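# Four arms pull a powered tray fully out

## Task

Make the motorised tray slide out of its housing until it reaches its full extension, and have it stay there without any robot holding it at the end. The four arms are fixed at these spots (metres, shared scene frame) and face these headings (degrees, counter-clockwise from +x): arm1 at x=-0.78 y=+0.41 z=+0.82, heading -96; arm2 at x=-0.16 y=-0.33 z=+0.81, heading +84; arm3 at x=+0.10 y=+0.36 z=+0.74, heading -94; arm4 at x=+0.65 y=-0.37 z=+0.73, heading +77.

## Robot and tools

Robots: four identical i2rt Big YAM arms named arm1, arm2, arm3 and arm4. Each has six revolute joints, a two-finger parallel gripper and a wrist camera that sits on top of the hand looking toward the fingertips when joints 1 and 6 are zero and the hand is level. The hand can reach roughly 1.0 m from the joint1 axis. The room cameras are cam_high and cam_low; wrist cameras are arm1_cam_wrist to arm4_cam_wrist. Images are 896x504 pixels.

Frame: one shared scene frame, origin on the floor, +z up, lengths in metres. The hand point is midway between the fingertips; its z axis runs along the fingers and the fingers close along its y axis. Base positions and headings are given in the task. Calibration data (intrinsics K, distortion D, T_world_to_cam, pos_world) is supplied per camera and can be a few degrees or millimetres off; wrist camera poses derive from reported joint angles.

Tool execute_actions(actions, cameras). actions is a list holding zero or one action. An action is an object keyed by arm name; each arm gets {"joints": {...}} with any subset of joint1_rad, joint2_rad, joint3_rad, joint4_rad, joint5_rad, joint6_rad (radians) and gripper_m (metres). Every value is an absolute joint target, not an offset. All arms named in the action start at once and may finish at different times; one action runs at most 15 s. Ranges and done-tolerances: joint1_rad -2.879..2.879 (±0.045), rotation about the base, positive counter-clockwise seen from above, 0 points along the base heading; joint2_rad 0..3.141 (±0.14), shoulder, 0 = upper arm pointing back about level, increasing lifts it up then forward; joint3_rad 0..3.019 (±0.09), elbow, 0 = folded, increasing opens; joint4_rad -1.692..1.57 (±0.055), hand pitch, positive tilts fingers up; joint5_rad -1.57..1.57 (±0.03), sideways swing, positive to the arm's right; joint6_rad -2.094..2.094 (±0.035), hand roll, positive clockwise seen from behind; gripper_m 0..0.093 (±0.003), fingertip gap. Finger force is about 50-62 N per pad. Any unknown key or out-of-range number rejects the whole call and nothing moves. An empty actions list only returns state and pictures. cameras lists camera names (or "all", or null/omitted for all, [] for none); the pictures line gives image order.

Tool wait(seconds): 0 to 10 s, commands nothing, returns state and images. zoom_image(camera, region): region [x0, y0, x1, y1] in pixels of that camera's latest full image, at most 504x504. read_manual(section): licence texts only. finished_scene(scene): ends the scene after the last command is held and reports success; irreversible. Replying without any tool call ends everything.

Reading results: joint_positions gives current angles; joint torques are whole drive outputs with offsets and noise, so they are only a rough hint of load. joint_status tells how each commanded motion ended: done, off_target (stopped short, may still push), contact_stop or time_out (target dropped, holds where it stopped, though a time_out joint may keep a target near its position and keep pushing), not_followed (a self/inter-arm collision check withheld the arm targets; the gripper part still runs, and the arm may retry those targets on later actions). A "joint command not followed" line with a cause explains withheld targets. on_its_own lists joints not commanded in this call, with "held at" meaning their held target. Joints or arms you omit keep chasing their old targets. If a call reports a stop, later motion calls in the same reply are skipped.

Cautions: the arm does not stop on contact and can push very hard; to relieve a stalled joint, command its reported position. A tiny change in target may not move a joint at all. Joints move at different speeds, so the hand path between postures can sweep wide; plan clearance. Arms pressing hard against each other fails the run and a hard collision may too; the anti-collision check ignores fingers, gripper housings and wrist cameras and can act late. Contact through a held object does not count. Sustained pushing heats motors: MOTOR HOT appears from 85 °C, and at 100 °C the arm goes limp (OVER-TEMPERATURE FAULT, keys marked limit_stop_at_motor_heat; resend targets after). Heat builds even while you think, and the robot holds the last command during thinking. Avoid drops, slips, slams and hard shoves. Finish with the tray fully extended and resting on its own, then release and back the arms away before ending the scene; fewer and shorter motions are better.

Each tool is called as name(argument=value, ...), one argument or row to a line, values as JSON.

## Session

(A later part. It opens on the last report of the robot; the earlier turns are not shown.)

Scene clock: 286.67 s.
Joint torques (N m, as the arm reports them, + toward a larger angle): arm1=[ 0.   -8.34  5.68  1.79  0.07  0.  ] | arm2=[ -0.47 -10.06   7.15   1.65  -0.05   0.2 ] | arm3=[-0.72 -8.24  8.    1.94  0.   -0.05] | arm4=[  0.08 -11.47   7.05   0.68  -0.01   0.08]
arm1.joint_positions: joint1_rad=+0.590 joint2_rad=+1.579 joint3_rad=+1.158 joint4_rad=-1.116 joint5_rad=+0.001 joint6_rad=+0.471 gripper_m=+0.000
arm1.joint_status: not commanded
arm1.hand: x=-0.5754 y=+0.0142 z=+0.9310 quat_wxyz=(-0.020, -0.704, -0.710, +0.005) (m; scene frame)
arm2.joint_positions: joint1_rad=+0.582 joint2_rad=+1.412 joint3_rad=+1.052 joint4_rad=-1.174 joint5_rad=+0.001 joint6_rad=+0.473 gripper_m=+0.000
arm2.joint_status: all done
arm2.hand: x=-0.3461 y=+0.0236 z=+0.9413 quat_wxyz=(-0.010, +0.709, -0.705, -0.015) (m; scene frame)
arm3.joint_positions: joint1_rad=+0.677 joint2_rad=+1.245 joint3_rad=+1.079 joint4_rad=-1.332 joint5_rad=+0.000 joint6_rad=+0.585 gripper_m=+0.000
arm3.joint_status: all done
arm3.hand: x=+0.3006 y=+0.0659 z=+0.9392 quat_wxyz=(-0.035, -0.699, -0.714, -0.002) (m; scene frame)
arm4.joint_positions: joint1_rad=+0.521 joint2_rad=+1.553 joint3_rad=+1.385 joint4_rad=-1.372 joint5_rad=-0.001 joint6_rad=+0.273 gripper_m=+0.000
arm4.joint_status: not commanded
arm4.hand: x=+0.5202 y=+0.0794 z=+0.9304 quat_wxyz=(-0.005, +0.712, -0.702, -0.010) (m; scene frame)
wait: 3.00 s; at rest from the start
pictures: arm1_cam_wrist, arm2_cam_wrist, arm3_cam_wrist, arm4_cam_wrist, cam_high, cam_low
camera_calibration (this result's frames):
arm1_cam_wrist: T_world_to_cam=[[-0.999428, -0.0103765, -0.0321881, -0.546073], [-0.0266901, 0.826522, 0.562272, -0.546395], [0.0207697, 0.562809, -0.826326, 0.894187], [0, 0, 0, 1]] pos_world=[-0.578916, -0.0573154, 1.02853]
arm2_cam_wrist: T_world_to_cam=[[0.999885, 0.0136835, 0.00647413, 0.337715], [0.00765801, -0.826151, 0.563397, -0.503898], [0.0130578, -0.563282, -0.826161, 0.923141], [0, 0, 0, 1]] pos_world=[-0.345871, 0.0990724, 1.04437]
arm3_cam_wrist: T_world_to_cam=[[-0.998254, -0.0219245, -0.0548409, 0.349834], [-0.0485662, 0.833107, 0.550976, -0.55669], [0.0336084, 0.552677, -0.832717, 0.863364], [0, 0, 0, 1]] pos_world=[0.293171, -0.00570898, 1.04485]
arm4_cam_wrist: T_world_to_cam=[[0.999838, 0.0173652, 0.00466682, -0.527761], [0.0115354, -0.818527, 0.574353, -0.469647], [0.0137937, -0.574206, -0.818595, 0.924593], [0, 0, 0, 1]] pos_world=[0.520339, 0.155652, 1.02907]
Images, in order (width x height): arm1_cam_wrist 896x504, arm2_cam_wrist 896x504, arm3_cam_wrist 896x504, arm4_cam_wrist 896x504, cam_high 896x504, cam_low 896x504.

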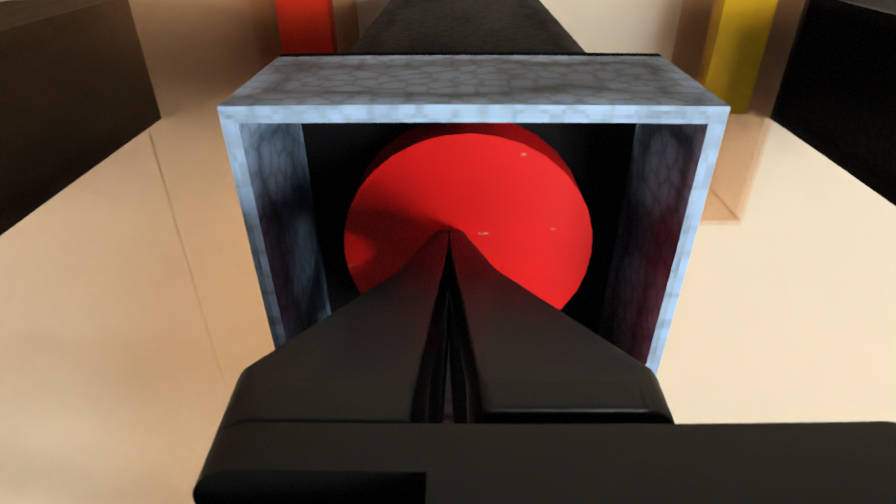

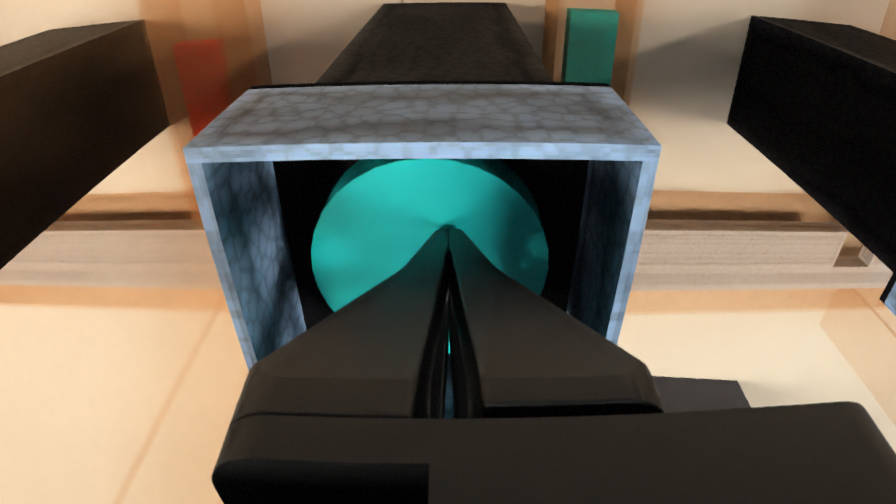

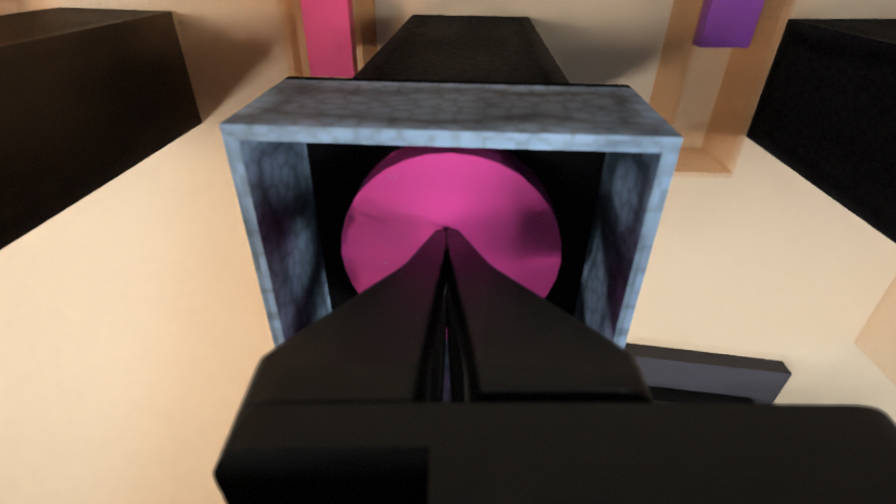

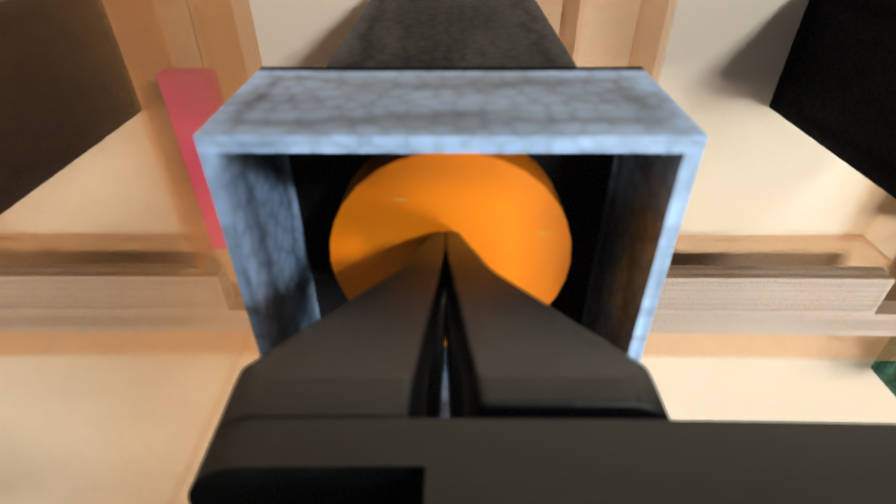

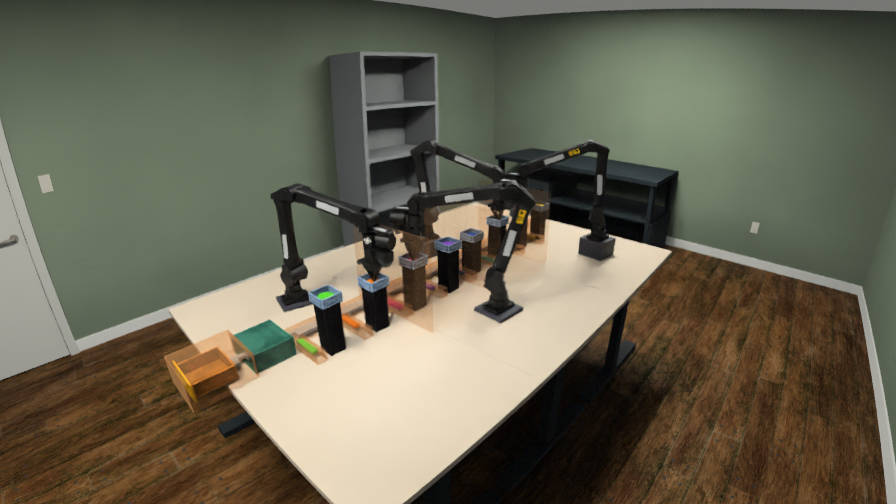

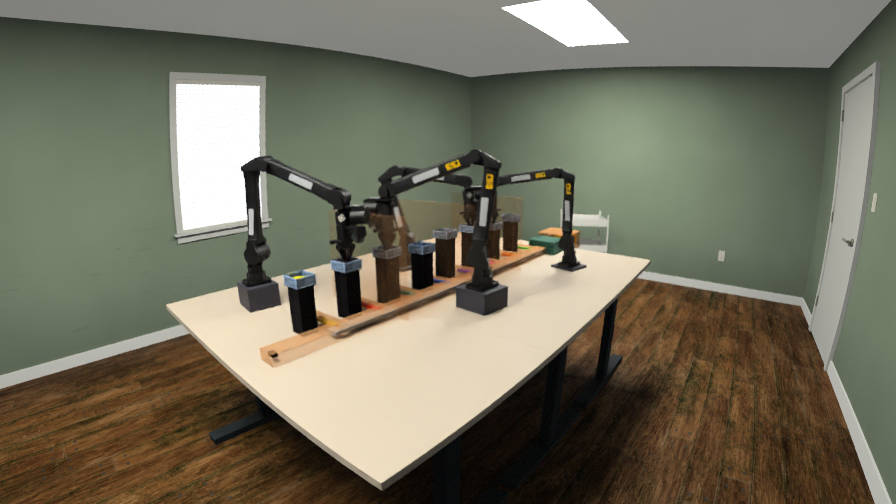

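wait(
  seconds=3,
)

zoom_image(
  camera="cam_high",
  region=[150, 300, 350, 420],
)

Scene clock: 289.77 s.
Joint torques (N m, as the arm reports them, + toward a larger angle): arm1=[-0.02 -8.21  5.67  1.8   0.07 -0.01] | arm2=[ -0.53 -10.23   7.15   1.68  -0.04   0.18] | arm3=[-0.71 -8.35  8.01  1.95  0.   -0.05] | arm4=[  0.12 -11.47   7.05   0.66  -0.01   0.08]
arm1.joint_positions: joint1_rad=+0.590 joint2_rad=+1.579 joint3_rad=+1.158 joint4_rad=-1.116 joint5_rad=+0.001 joint6_rad=+0.471 gripper_m=+0.000
arm1.joint_status: not commanded
arm1.hand: x=-0.5754 y=+0.0142 z=+0.9310 quat_wxyz=(-0.020, -0.704, -0.710, +0.005) (m; scene frame)
arm2.joint_positions: joint1_rad=+0.582 joint2_rad=+1.412 joint3_rad=+1.052 joint4_rad=-1.174 joint5_rad=+0.001 joint6_rad=+0.473 gripper_m=+0.000
arm2.joint_status: all done
arm2.hand: x=-0.3461 y=+0.0236 z=+0.9413 quat_wxyz=(-0.010, +0.709, -0.705, -0.015) (m; scene frame)
arm3.joint_positions: joint1_rad=+0.677 joint2_rad=+1.245 joint3_rad=+1.079 joint4_rad=-1.332 joint5_rad=+0.000 joint6_rad=+0.585 gripper_m=+0.000
arm3.joint_status: all done
arm3.hand: x=+0.3006 y=+0.0659 z=+0.9392 quat_wxyz=(-0.035, -0.699, -0.714, -0.002) (m; scene frame)
arm4.joint_positions: joint1_rad=+0.521 joint2_rad=+1.553 joint3_rad=+1.385 joint4_rad=-1.372 joint5_rad=-0.001 joint6_rad=+0.273 gripper_m=+0.000
arm4.joint_status: not commanded
arm4.hand: x=+0.5202 y=+0.0794 z=+0.9304 quat_wxyz=(-0.005, +0.712, -0.702, -0.010) (m; scene frame)
wait: 3.00 s; at rest by 0.17 s
pictures: arm1_cam_wrist, arm2_cam_wrist, arm3_cam_wrist, arm4_cam_wrist, cam_high, cam_low
camera_calibration (this result's frames):
arm1_cam_wrist: T_world_to_cam=[[-0.999428, -0.0103765, -0.0321881, -0.546073], [-0.0266901, 0.826522, 0.562272, -0.546395], [0.0207697, 0.562809, -0.826326, 0.894187], [0, 0, 0, 1]] pos_world=[-0.578916, -0.0573154, 1.02853]
arm2_cam_wrist: T_world_to_cam=[[0.999885, 0.0136835, 0.00647413, 0.337715], [0.00765801, -0.826151, 0.563397, -0.503898], [0.0130578, -0.563282, -0.826161, 0.923141], [0, 0, 0, 1]] pos_world=[-0.345871, 0.0990724, 1.04437]
arm3_cam_wrist: T_world_to_cam=[[-0.998254, -0.0219245, -0.0548409, 0.349834], [-0.0485662, 0.833107, 0.550976, -0.55669], [0.0336084, 0.552677, -0.832717, 0.863364], [0, 0, 0, 1]] pos_world=[0.293171, -0.00570898, 1.04485]
arm4_cam_wrist: T_world_to_cam=[[0.999838, 0.0173652, 0.00466682, -0.527761], [0.0115354, -0.818527, 0.574353, -0.469647], [0.0137937, -0.574206, -0.818595, 0.924593], [0, 0, 0, 1]] pos_world=[0.520339, 0.155652, 1.02907]
Images, in order (width x height): arm1_cam_wrist 896x504, arm2_cam_wrist 896x504, arm3_cam_wrist 896x504, arm4_cam_wrist 896x504, cam_high 896x504, cam_low 896x504.

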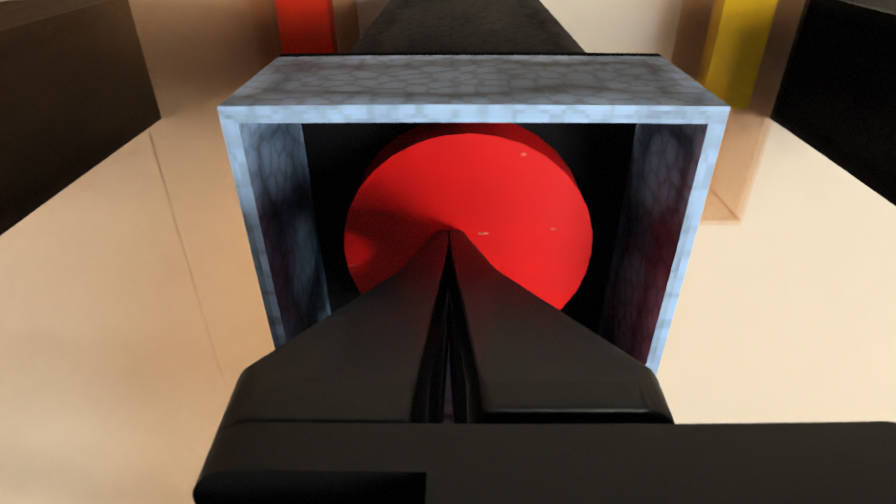

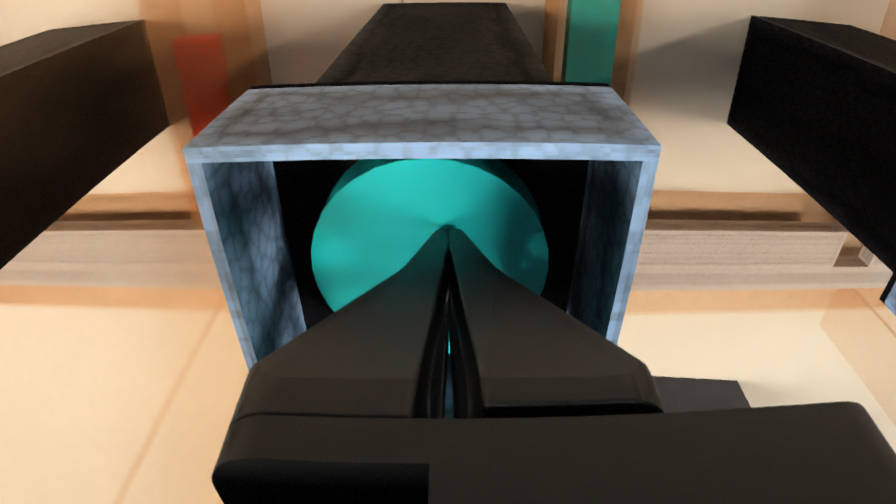

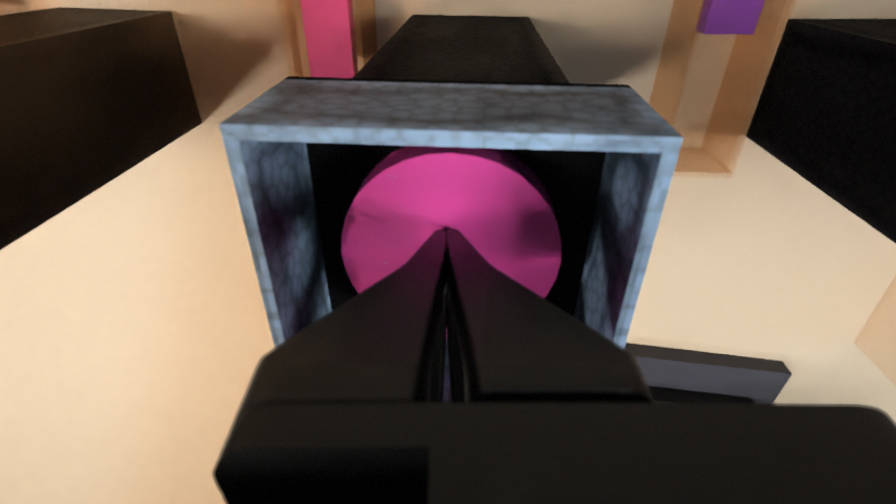

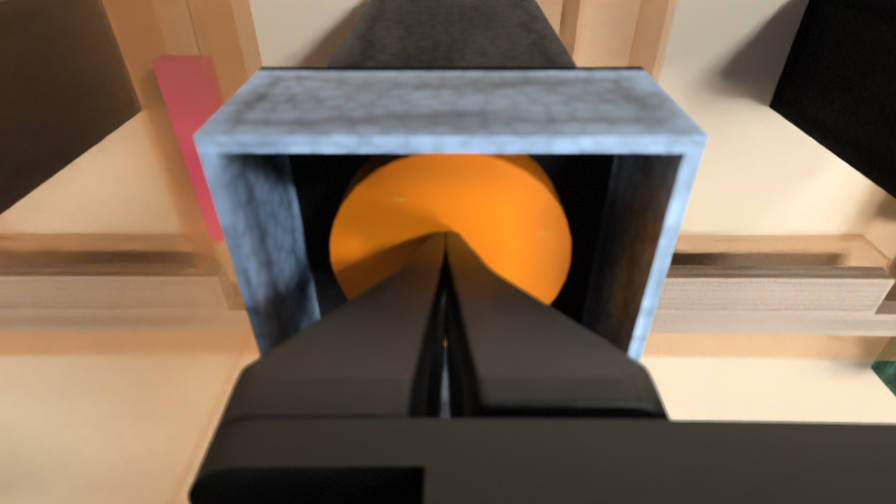

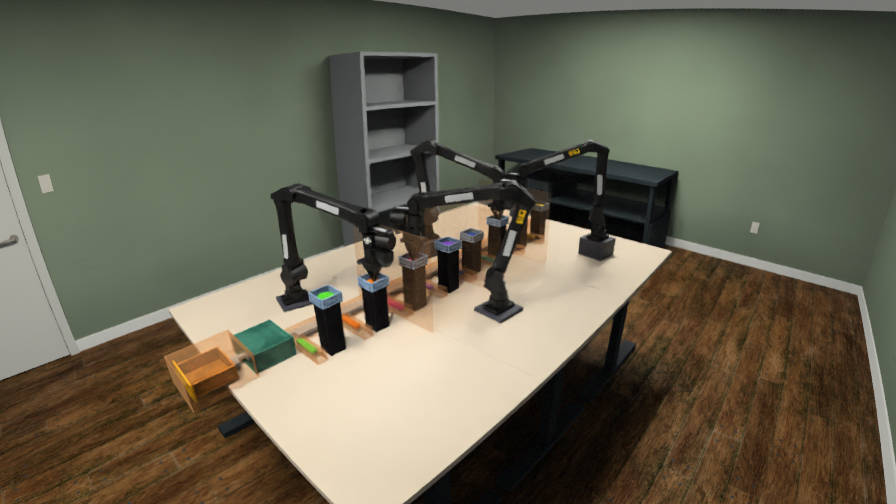

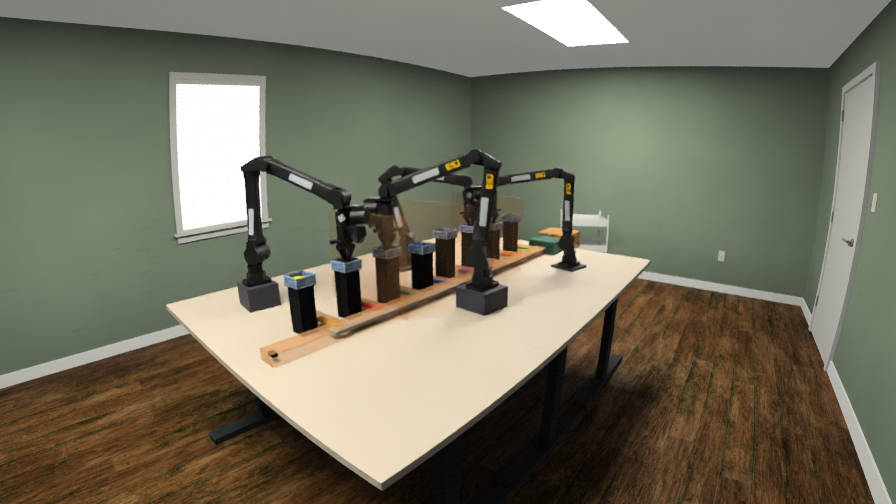

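Region (150, 300, 350, 420) of cam_high's 896x504 image, scaled by 2.520, with more detail than that image has; it fills the top 302 rows of this view, and the rest is white.

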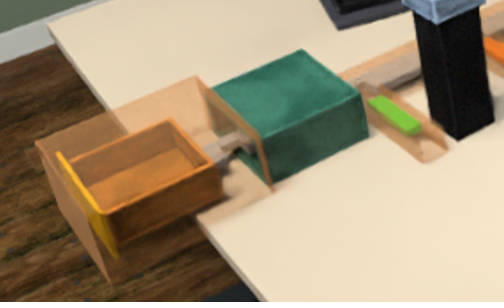

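execute_actions(
  actions=[],
  cameras=["cam_high"],
)

Scene clock: 290.30 s.
Joint torques (N m, as the arm reports them, + toward a larger angle): arm1=[ 0.   -8.07  5.7   1.79  0.06 -0.01] | arm2=[-0.08 -9.84  6.97  1.71 -0.04  0.17] | arm3=[-0.87 -8.24  7.99  1.95  0.   -0.04] | arm4=[  0.13 -11.5    7.06   0.67  -0.01   0.08]
arm1.joint_positions: joint1_rad=+0.590 joint2_rad=+1.579 joint3_rad=+1.158 joint4_rad=-1.116 joint5_rad=+0.001 joint6_rad=+0.471 gripper_m=+0.000
arm1.joint_status: not commanded
arm1.hand: x=-0.5754 y=+0.0142 z=+0.9310 quat_wxyz=(-0.020, -0.704, -0.710, +0.005) (m; scene frame)
arm2.joint_positions: joint1_rad=+0.582 joint2_rad=+1.412 joint3_rad=+1.052 joint4_rad=-1.174 joint5_rad=+0.001 joint6_rad=+0.473 gripper_m=+0.000
arm2.joint_status: all done
arm2.hand: x=-0.3461 y=+0.0236 z=+0.9413 quat_wxyz=(-0.010, +0.709, -0.705, -0.015) (m; scene frame)
arm3.joint_positions: joint1_rad=+0.677 joint2_rad=+1.245 joint3_rad=+1.079 joint4_rad=-1.332 joint5_rad=+0.000 joint6_rad=+0.585 gripper_m=+0.000
arm3.joint_status: all done
arm3.hand: x=+0.3006 y=+0.0659 z=+0.9392 quat_wxyz=(-0.035, -0.699, -0.714, -0.002) (m; scene frame)
arm4.joint_positions: joint1_rad=+0.521 joint2_rad=+1.553 joint3_rad=+1.385 joint4_rad=-1.372 joint5_rad=-0.001 joint6_rad=+0.273 gripper_m=+0.000
arm4.joint_status: not commanded
arm4.hand: x=+0.5202 y=+0.0794 z=+0.9304 quat_wxyz=(-0.005, +0.712, -0.702, -0.010) (m; scene frame)
pictures: cam_high
Images, in order (width x height): cam_high 896x504.

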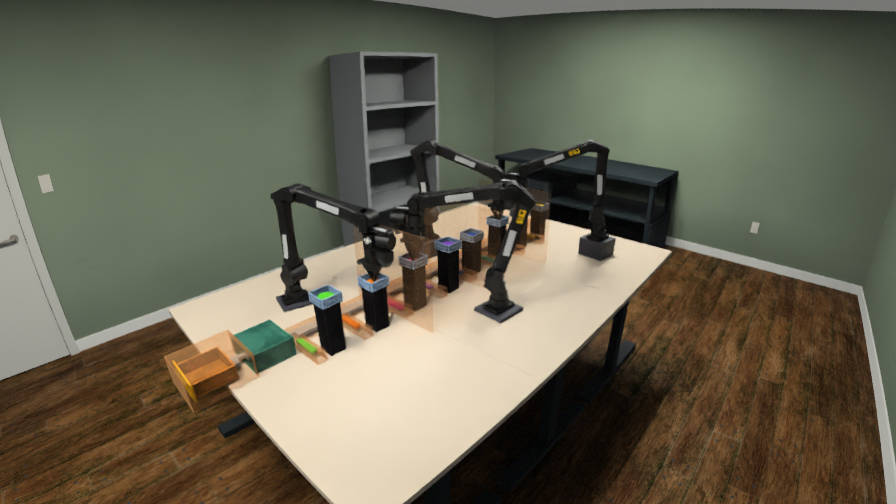

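execute_actions(
  actions=[
    {"arm1": {"joints": {"joint2_rad": 1.5349, "joint3_rad": 1.31, "joint4_rad": -1.3069}}, "arm2": {"joints": {"joint2_rad": 1.3842, "joint3_rad": 1.18, "joint4_rad": -1.3385}}, "arm3": {"joints": {"joint2_rad": 1.246, "joint3_rad": 1.272, "joint4_rad": -1.567}}, "arm4": {"joints": {"joint2_rad": 1.5519, "joint3_rad": 1.58, "joint4_rad": -1.5605}}},
  ],
  cameras=["cam_high"],
)

wait(
  seconds=4,
)

Scene clock: 291.47 s.
Joint torques (N m, as the arm reports them, + toward a larger angle): arm1=[ -0.08 -11.14  10.     0.45   0.08   0.01] | arm2=[ -0.29 -14.1   12.58  -0.44  -0.06   0.19] | arm3=[ -0.72 -10.41  13.38   0.01   0.    -0.05] | arm4=[  0.1  -13.8   14.42  -0.47  -0.01   0.08]
arm1.joint_positions: joint1_rad=+0.590 joint2_rad=+1.541 joint3_rad=+1.266 joint4_rad=-1.298 joint5_rad=+0.001 joint6_rad=+0.471 gripper_m=+0.000
arm1.joint_status: all done
arm1.hand: x=-0.5778 y=+0.0183 z=+0.9854 quat_wxyz=(-0.002, -0.704, -0.710, -0.001) (m; scene frame)
arm2.joint_positions: joint1_rad=+0.582 joint2_rad=+1.394 joint3_rad=+1.144 joint4_rad=-1.325 joint5_rad=+0.001 joint6_rad=+0.473 gripper_m=+0.000
arm2.joint_status: all done
arm2.hand: x=-0.3445 y=+0.0197 z=+0.9818 quat_wxyz=(-0.004, +0.709, -0.705, +0.004) (m; scene frame)
arm3.joint_positions: joint1_rad=+0.677 joint2_rad=+1.240 joint3_rad=+1.238 joint4_rad=-1.555 joint5_rad=+0.000 joint6_rad=+0.586 gripper_m=+0.000
arm3.joint_status: all done
arm3.hand: x=+0.2937 y=+0.0740 z=+1.0007 quat_wxyz=(-0.006, -0.699, -0.715, -0.007) (m; scene frame)
arm4.joint_positions: joint1_rad=+0.521 joint2_rad=+1.552 joint3_rad=+1.522 joint4_rad=-1.550 joint5_rad=-0.001 joint6_rad=+0.273 gripper_m=+0.000
arm4.joint_status: all done
arm4.hand: x=+0.5214 y=+0.0751 z=+0.9827 quat_wxyz=(+0.004, +0.712, -0.702, +0.008) (m; scene frame)
pictures: cam_high
Images, in order (width x height): cam_high 896x504.

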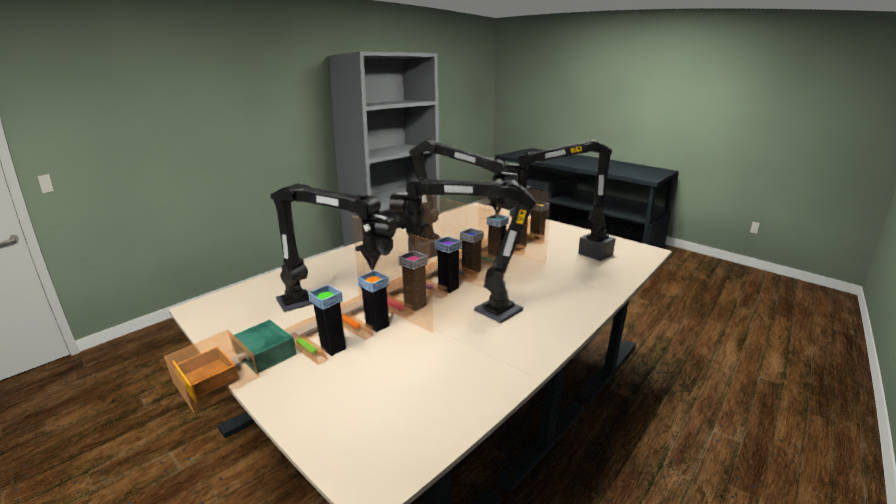

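Scene clock: 295.47 s.
Joint torques (N m, as the arm reports them, + toward a larger angle): arm1=[  0.1  -10.79  10.     0.49   0.08   0.  ] | arm2=[  0.02 -13.72  12.63  -0.57  -0.04   0.23] | arm3=[ -0.73 -10.35  13.42   0.03   0.    -0.05] | arm4=[  0.08 -13.68  14.42  -0.47  -0.01   0.08]
arm1.joint_positions: joint1_rad=+0.590 joint2_rad=+1.541 joint3_rad=+1.266 joint4_rad=-1.298 joint5_rad=+0.001 joint6_rad=+0.471 gripper_m=+0.000
arm1.joint_status: all done
arm1.hand: x=-0.5778 y=+0.0183 z=+0.9854 quat_wxyz=(-0.002, -0.704, -0.710, -0.001) (m; scene frame)
arm2.joint_positions: joint1_rad=+0.582 joint2_rad=+1.394 joint3_rad=+1.144 joint4_rad=-1.325 joint5_rad=+0.001 joint6_rad=+0.473 gripper_m=+0.000
arm2.joint_status: all done
arm2.hand: x=-0.3445 y=+0.0197 z=+0.9818 quat_wxyz=(-0.004, +0.709, -0.705, +0.004) (m; scene frame)
arm3.joint_positions: joint1_rad=+0.677 joint2_rad=+1.240 joint3_rad=+1.238 joint4_rad=-1.555 joint5_rad=+0.000 joint6_rad=+0.586 gripper_m=+0.000
arm3.joint_status: all done
arm3.hand: x=+0.2937 y=+0.0740 z=+1.0007 quat_wxyz=(-0.006, -0.699, -0.715, -0.007) (m; scene frame)
arm4.joint_positions: joint1_rad=+0.521 joint2_rad=+1.552 joint3_rad=+1.522 joint4_rad=-1.550 joint5_rad=-0.001 joint6_rad=+0.273 gripper_m=+0.000
arm4.joint_status: all done
arm4.hand: x=+0.5214 y=+0.0751 z=+0.9827 quat_wxyz=(+0.004, +0.712, -0.702, +0.008) (m; scene frame)
wait: 4.00 s; at rest by 0.27 s
pictures: arm1_cam_wrist, arm2_cam_wrist, arm3_cam_wrist, arm4_cam_wrist, cam_high, cam_low
camera_calibration (this result's frames):
arm1_cam_wrist: T_world_to_cam=[[-0.999833, -0.00975468, -0.0154284, -0.563431], [-0.0169754, 0.807618, 0.589462, -0.60124], [0.00671025, 0.589626, -0.807649, 0.909847], [0, 0, 0, 1]] pos_world=[-0.579649, -0.0563934, 1.08055]
arm2_cam_wrist: T_world_to_cam=[[0.999605, 0.0138663, 0.0244591, 0.318152], [-0.00332088, -0.805612, 0.592434, -0.562618], [0.0279194, -0.592281, -0.805247, 0.939547], [0, 0, 0, 1]] pos_world=[-0.346126, 0.0988132, 1.0821]
arm3_cam_wrist: T_world_to_cam=[[-0.999537, -0.0206504, -0.022343, 0.314258], [-0.0298711, 0.805523, 0.591812, -0.642026], [0.00577666, 0.592205, -0.805767, 0.888619], [0, 0, 0, 1]] pos_world=[0.289801, -0.00258874, 1.103]
arm4_cam_wrist: T_world_to_cam=[[0.999727, 0.0177165, 0.0152382, -0.539496], [0.00488357, -0.796085, 0.605165, -0.531647], [0.0228523, -0.604926, -0.795954, 0.940297], [0, 0, 0, 1]] pos_world=[0.520457, 0.155132, 1.07839]
Images, in order (width x height): arm1_cam_wrist 896x504, arm2_cam_wrist 896x504, arm3_cam_wrist 896x504, arm4_cam_wrist 896x504, cam_high 896x504, cam_low 896x504.

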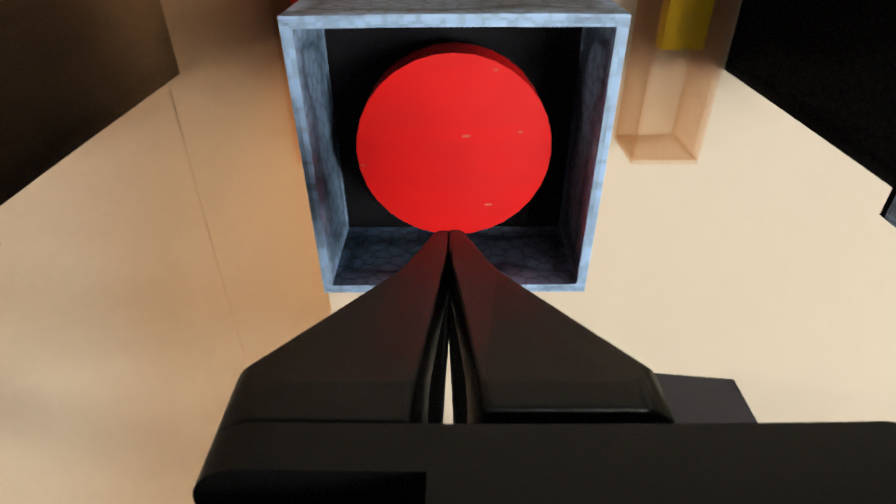

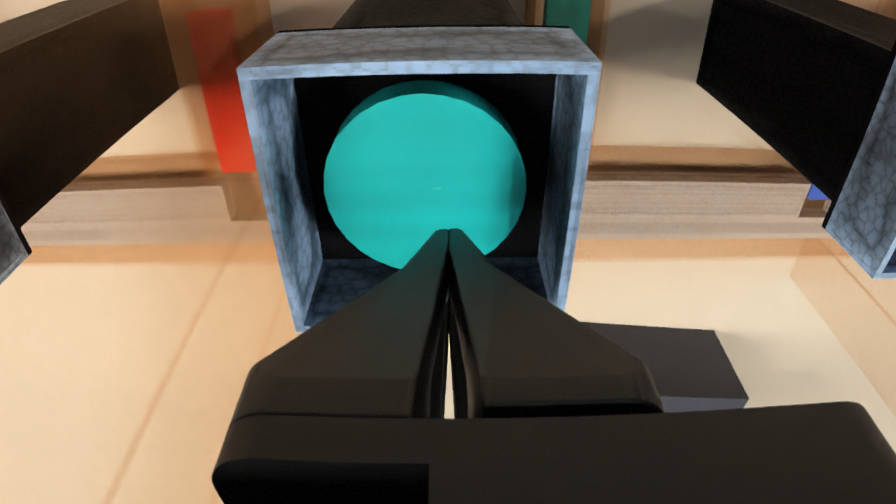

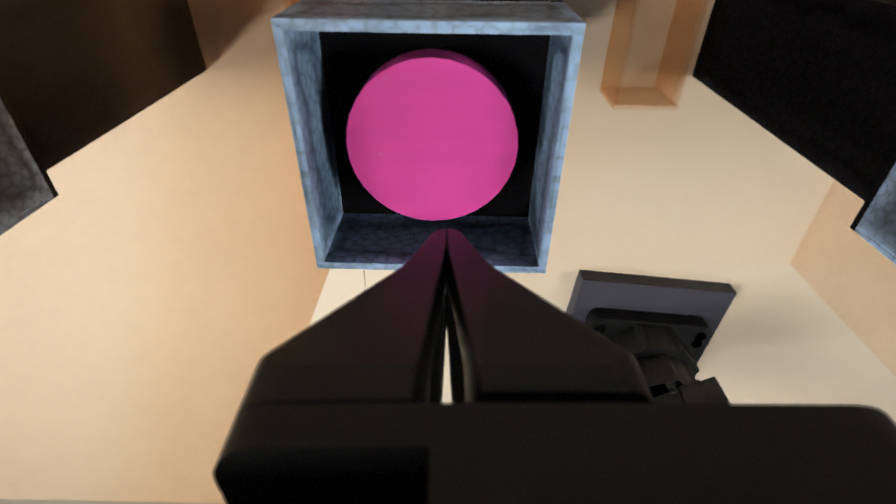

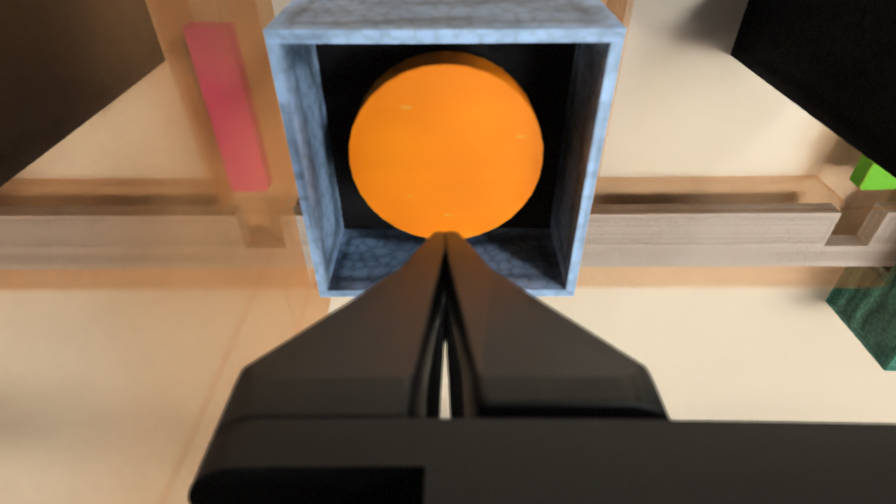

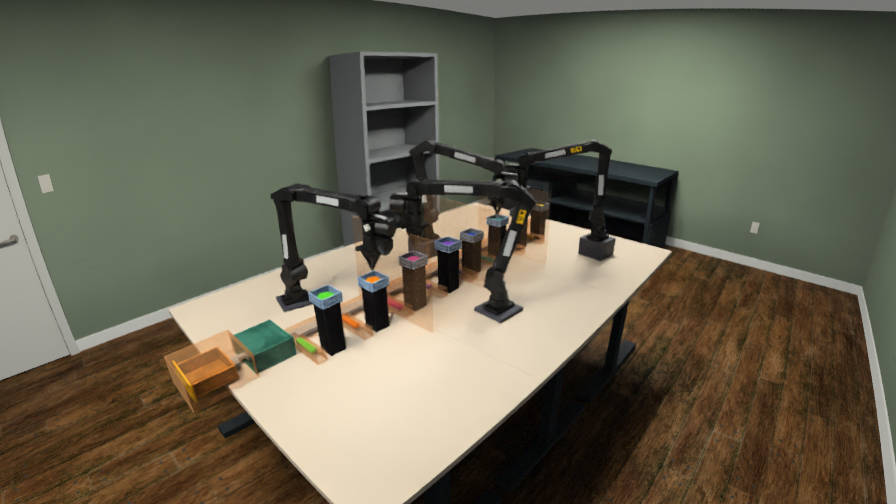

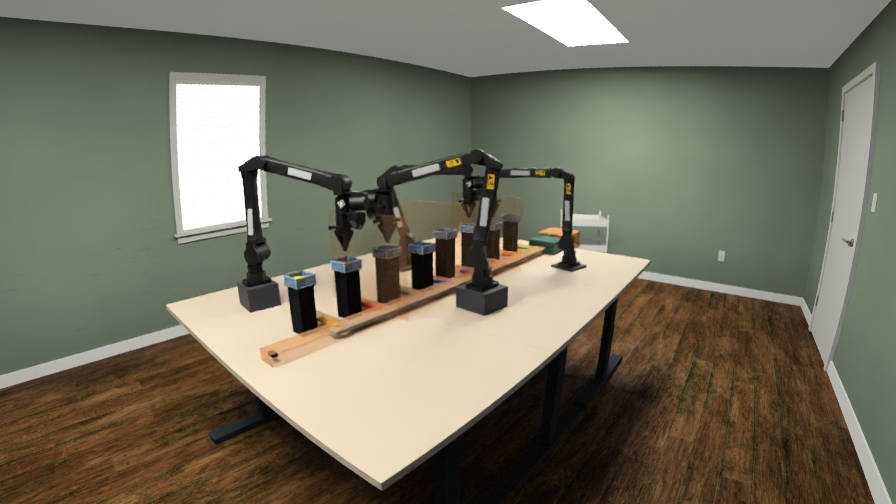

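finished_scene(
  scene=1,
)

The scene is finished: the task was done.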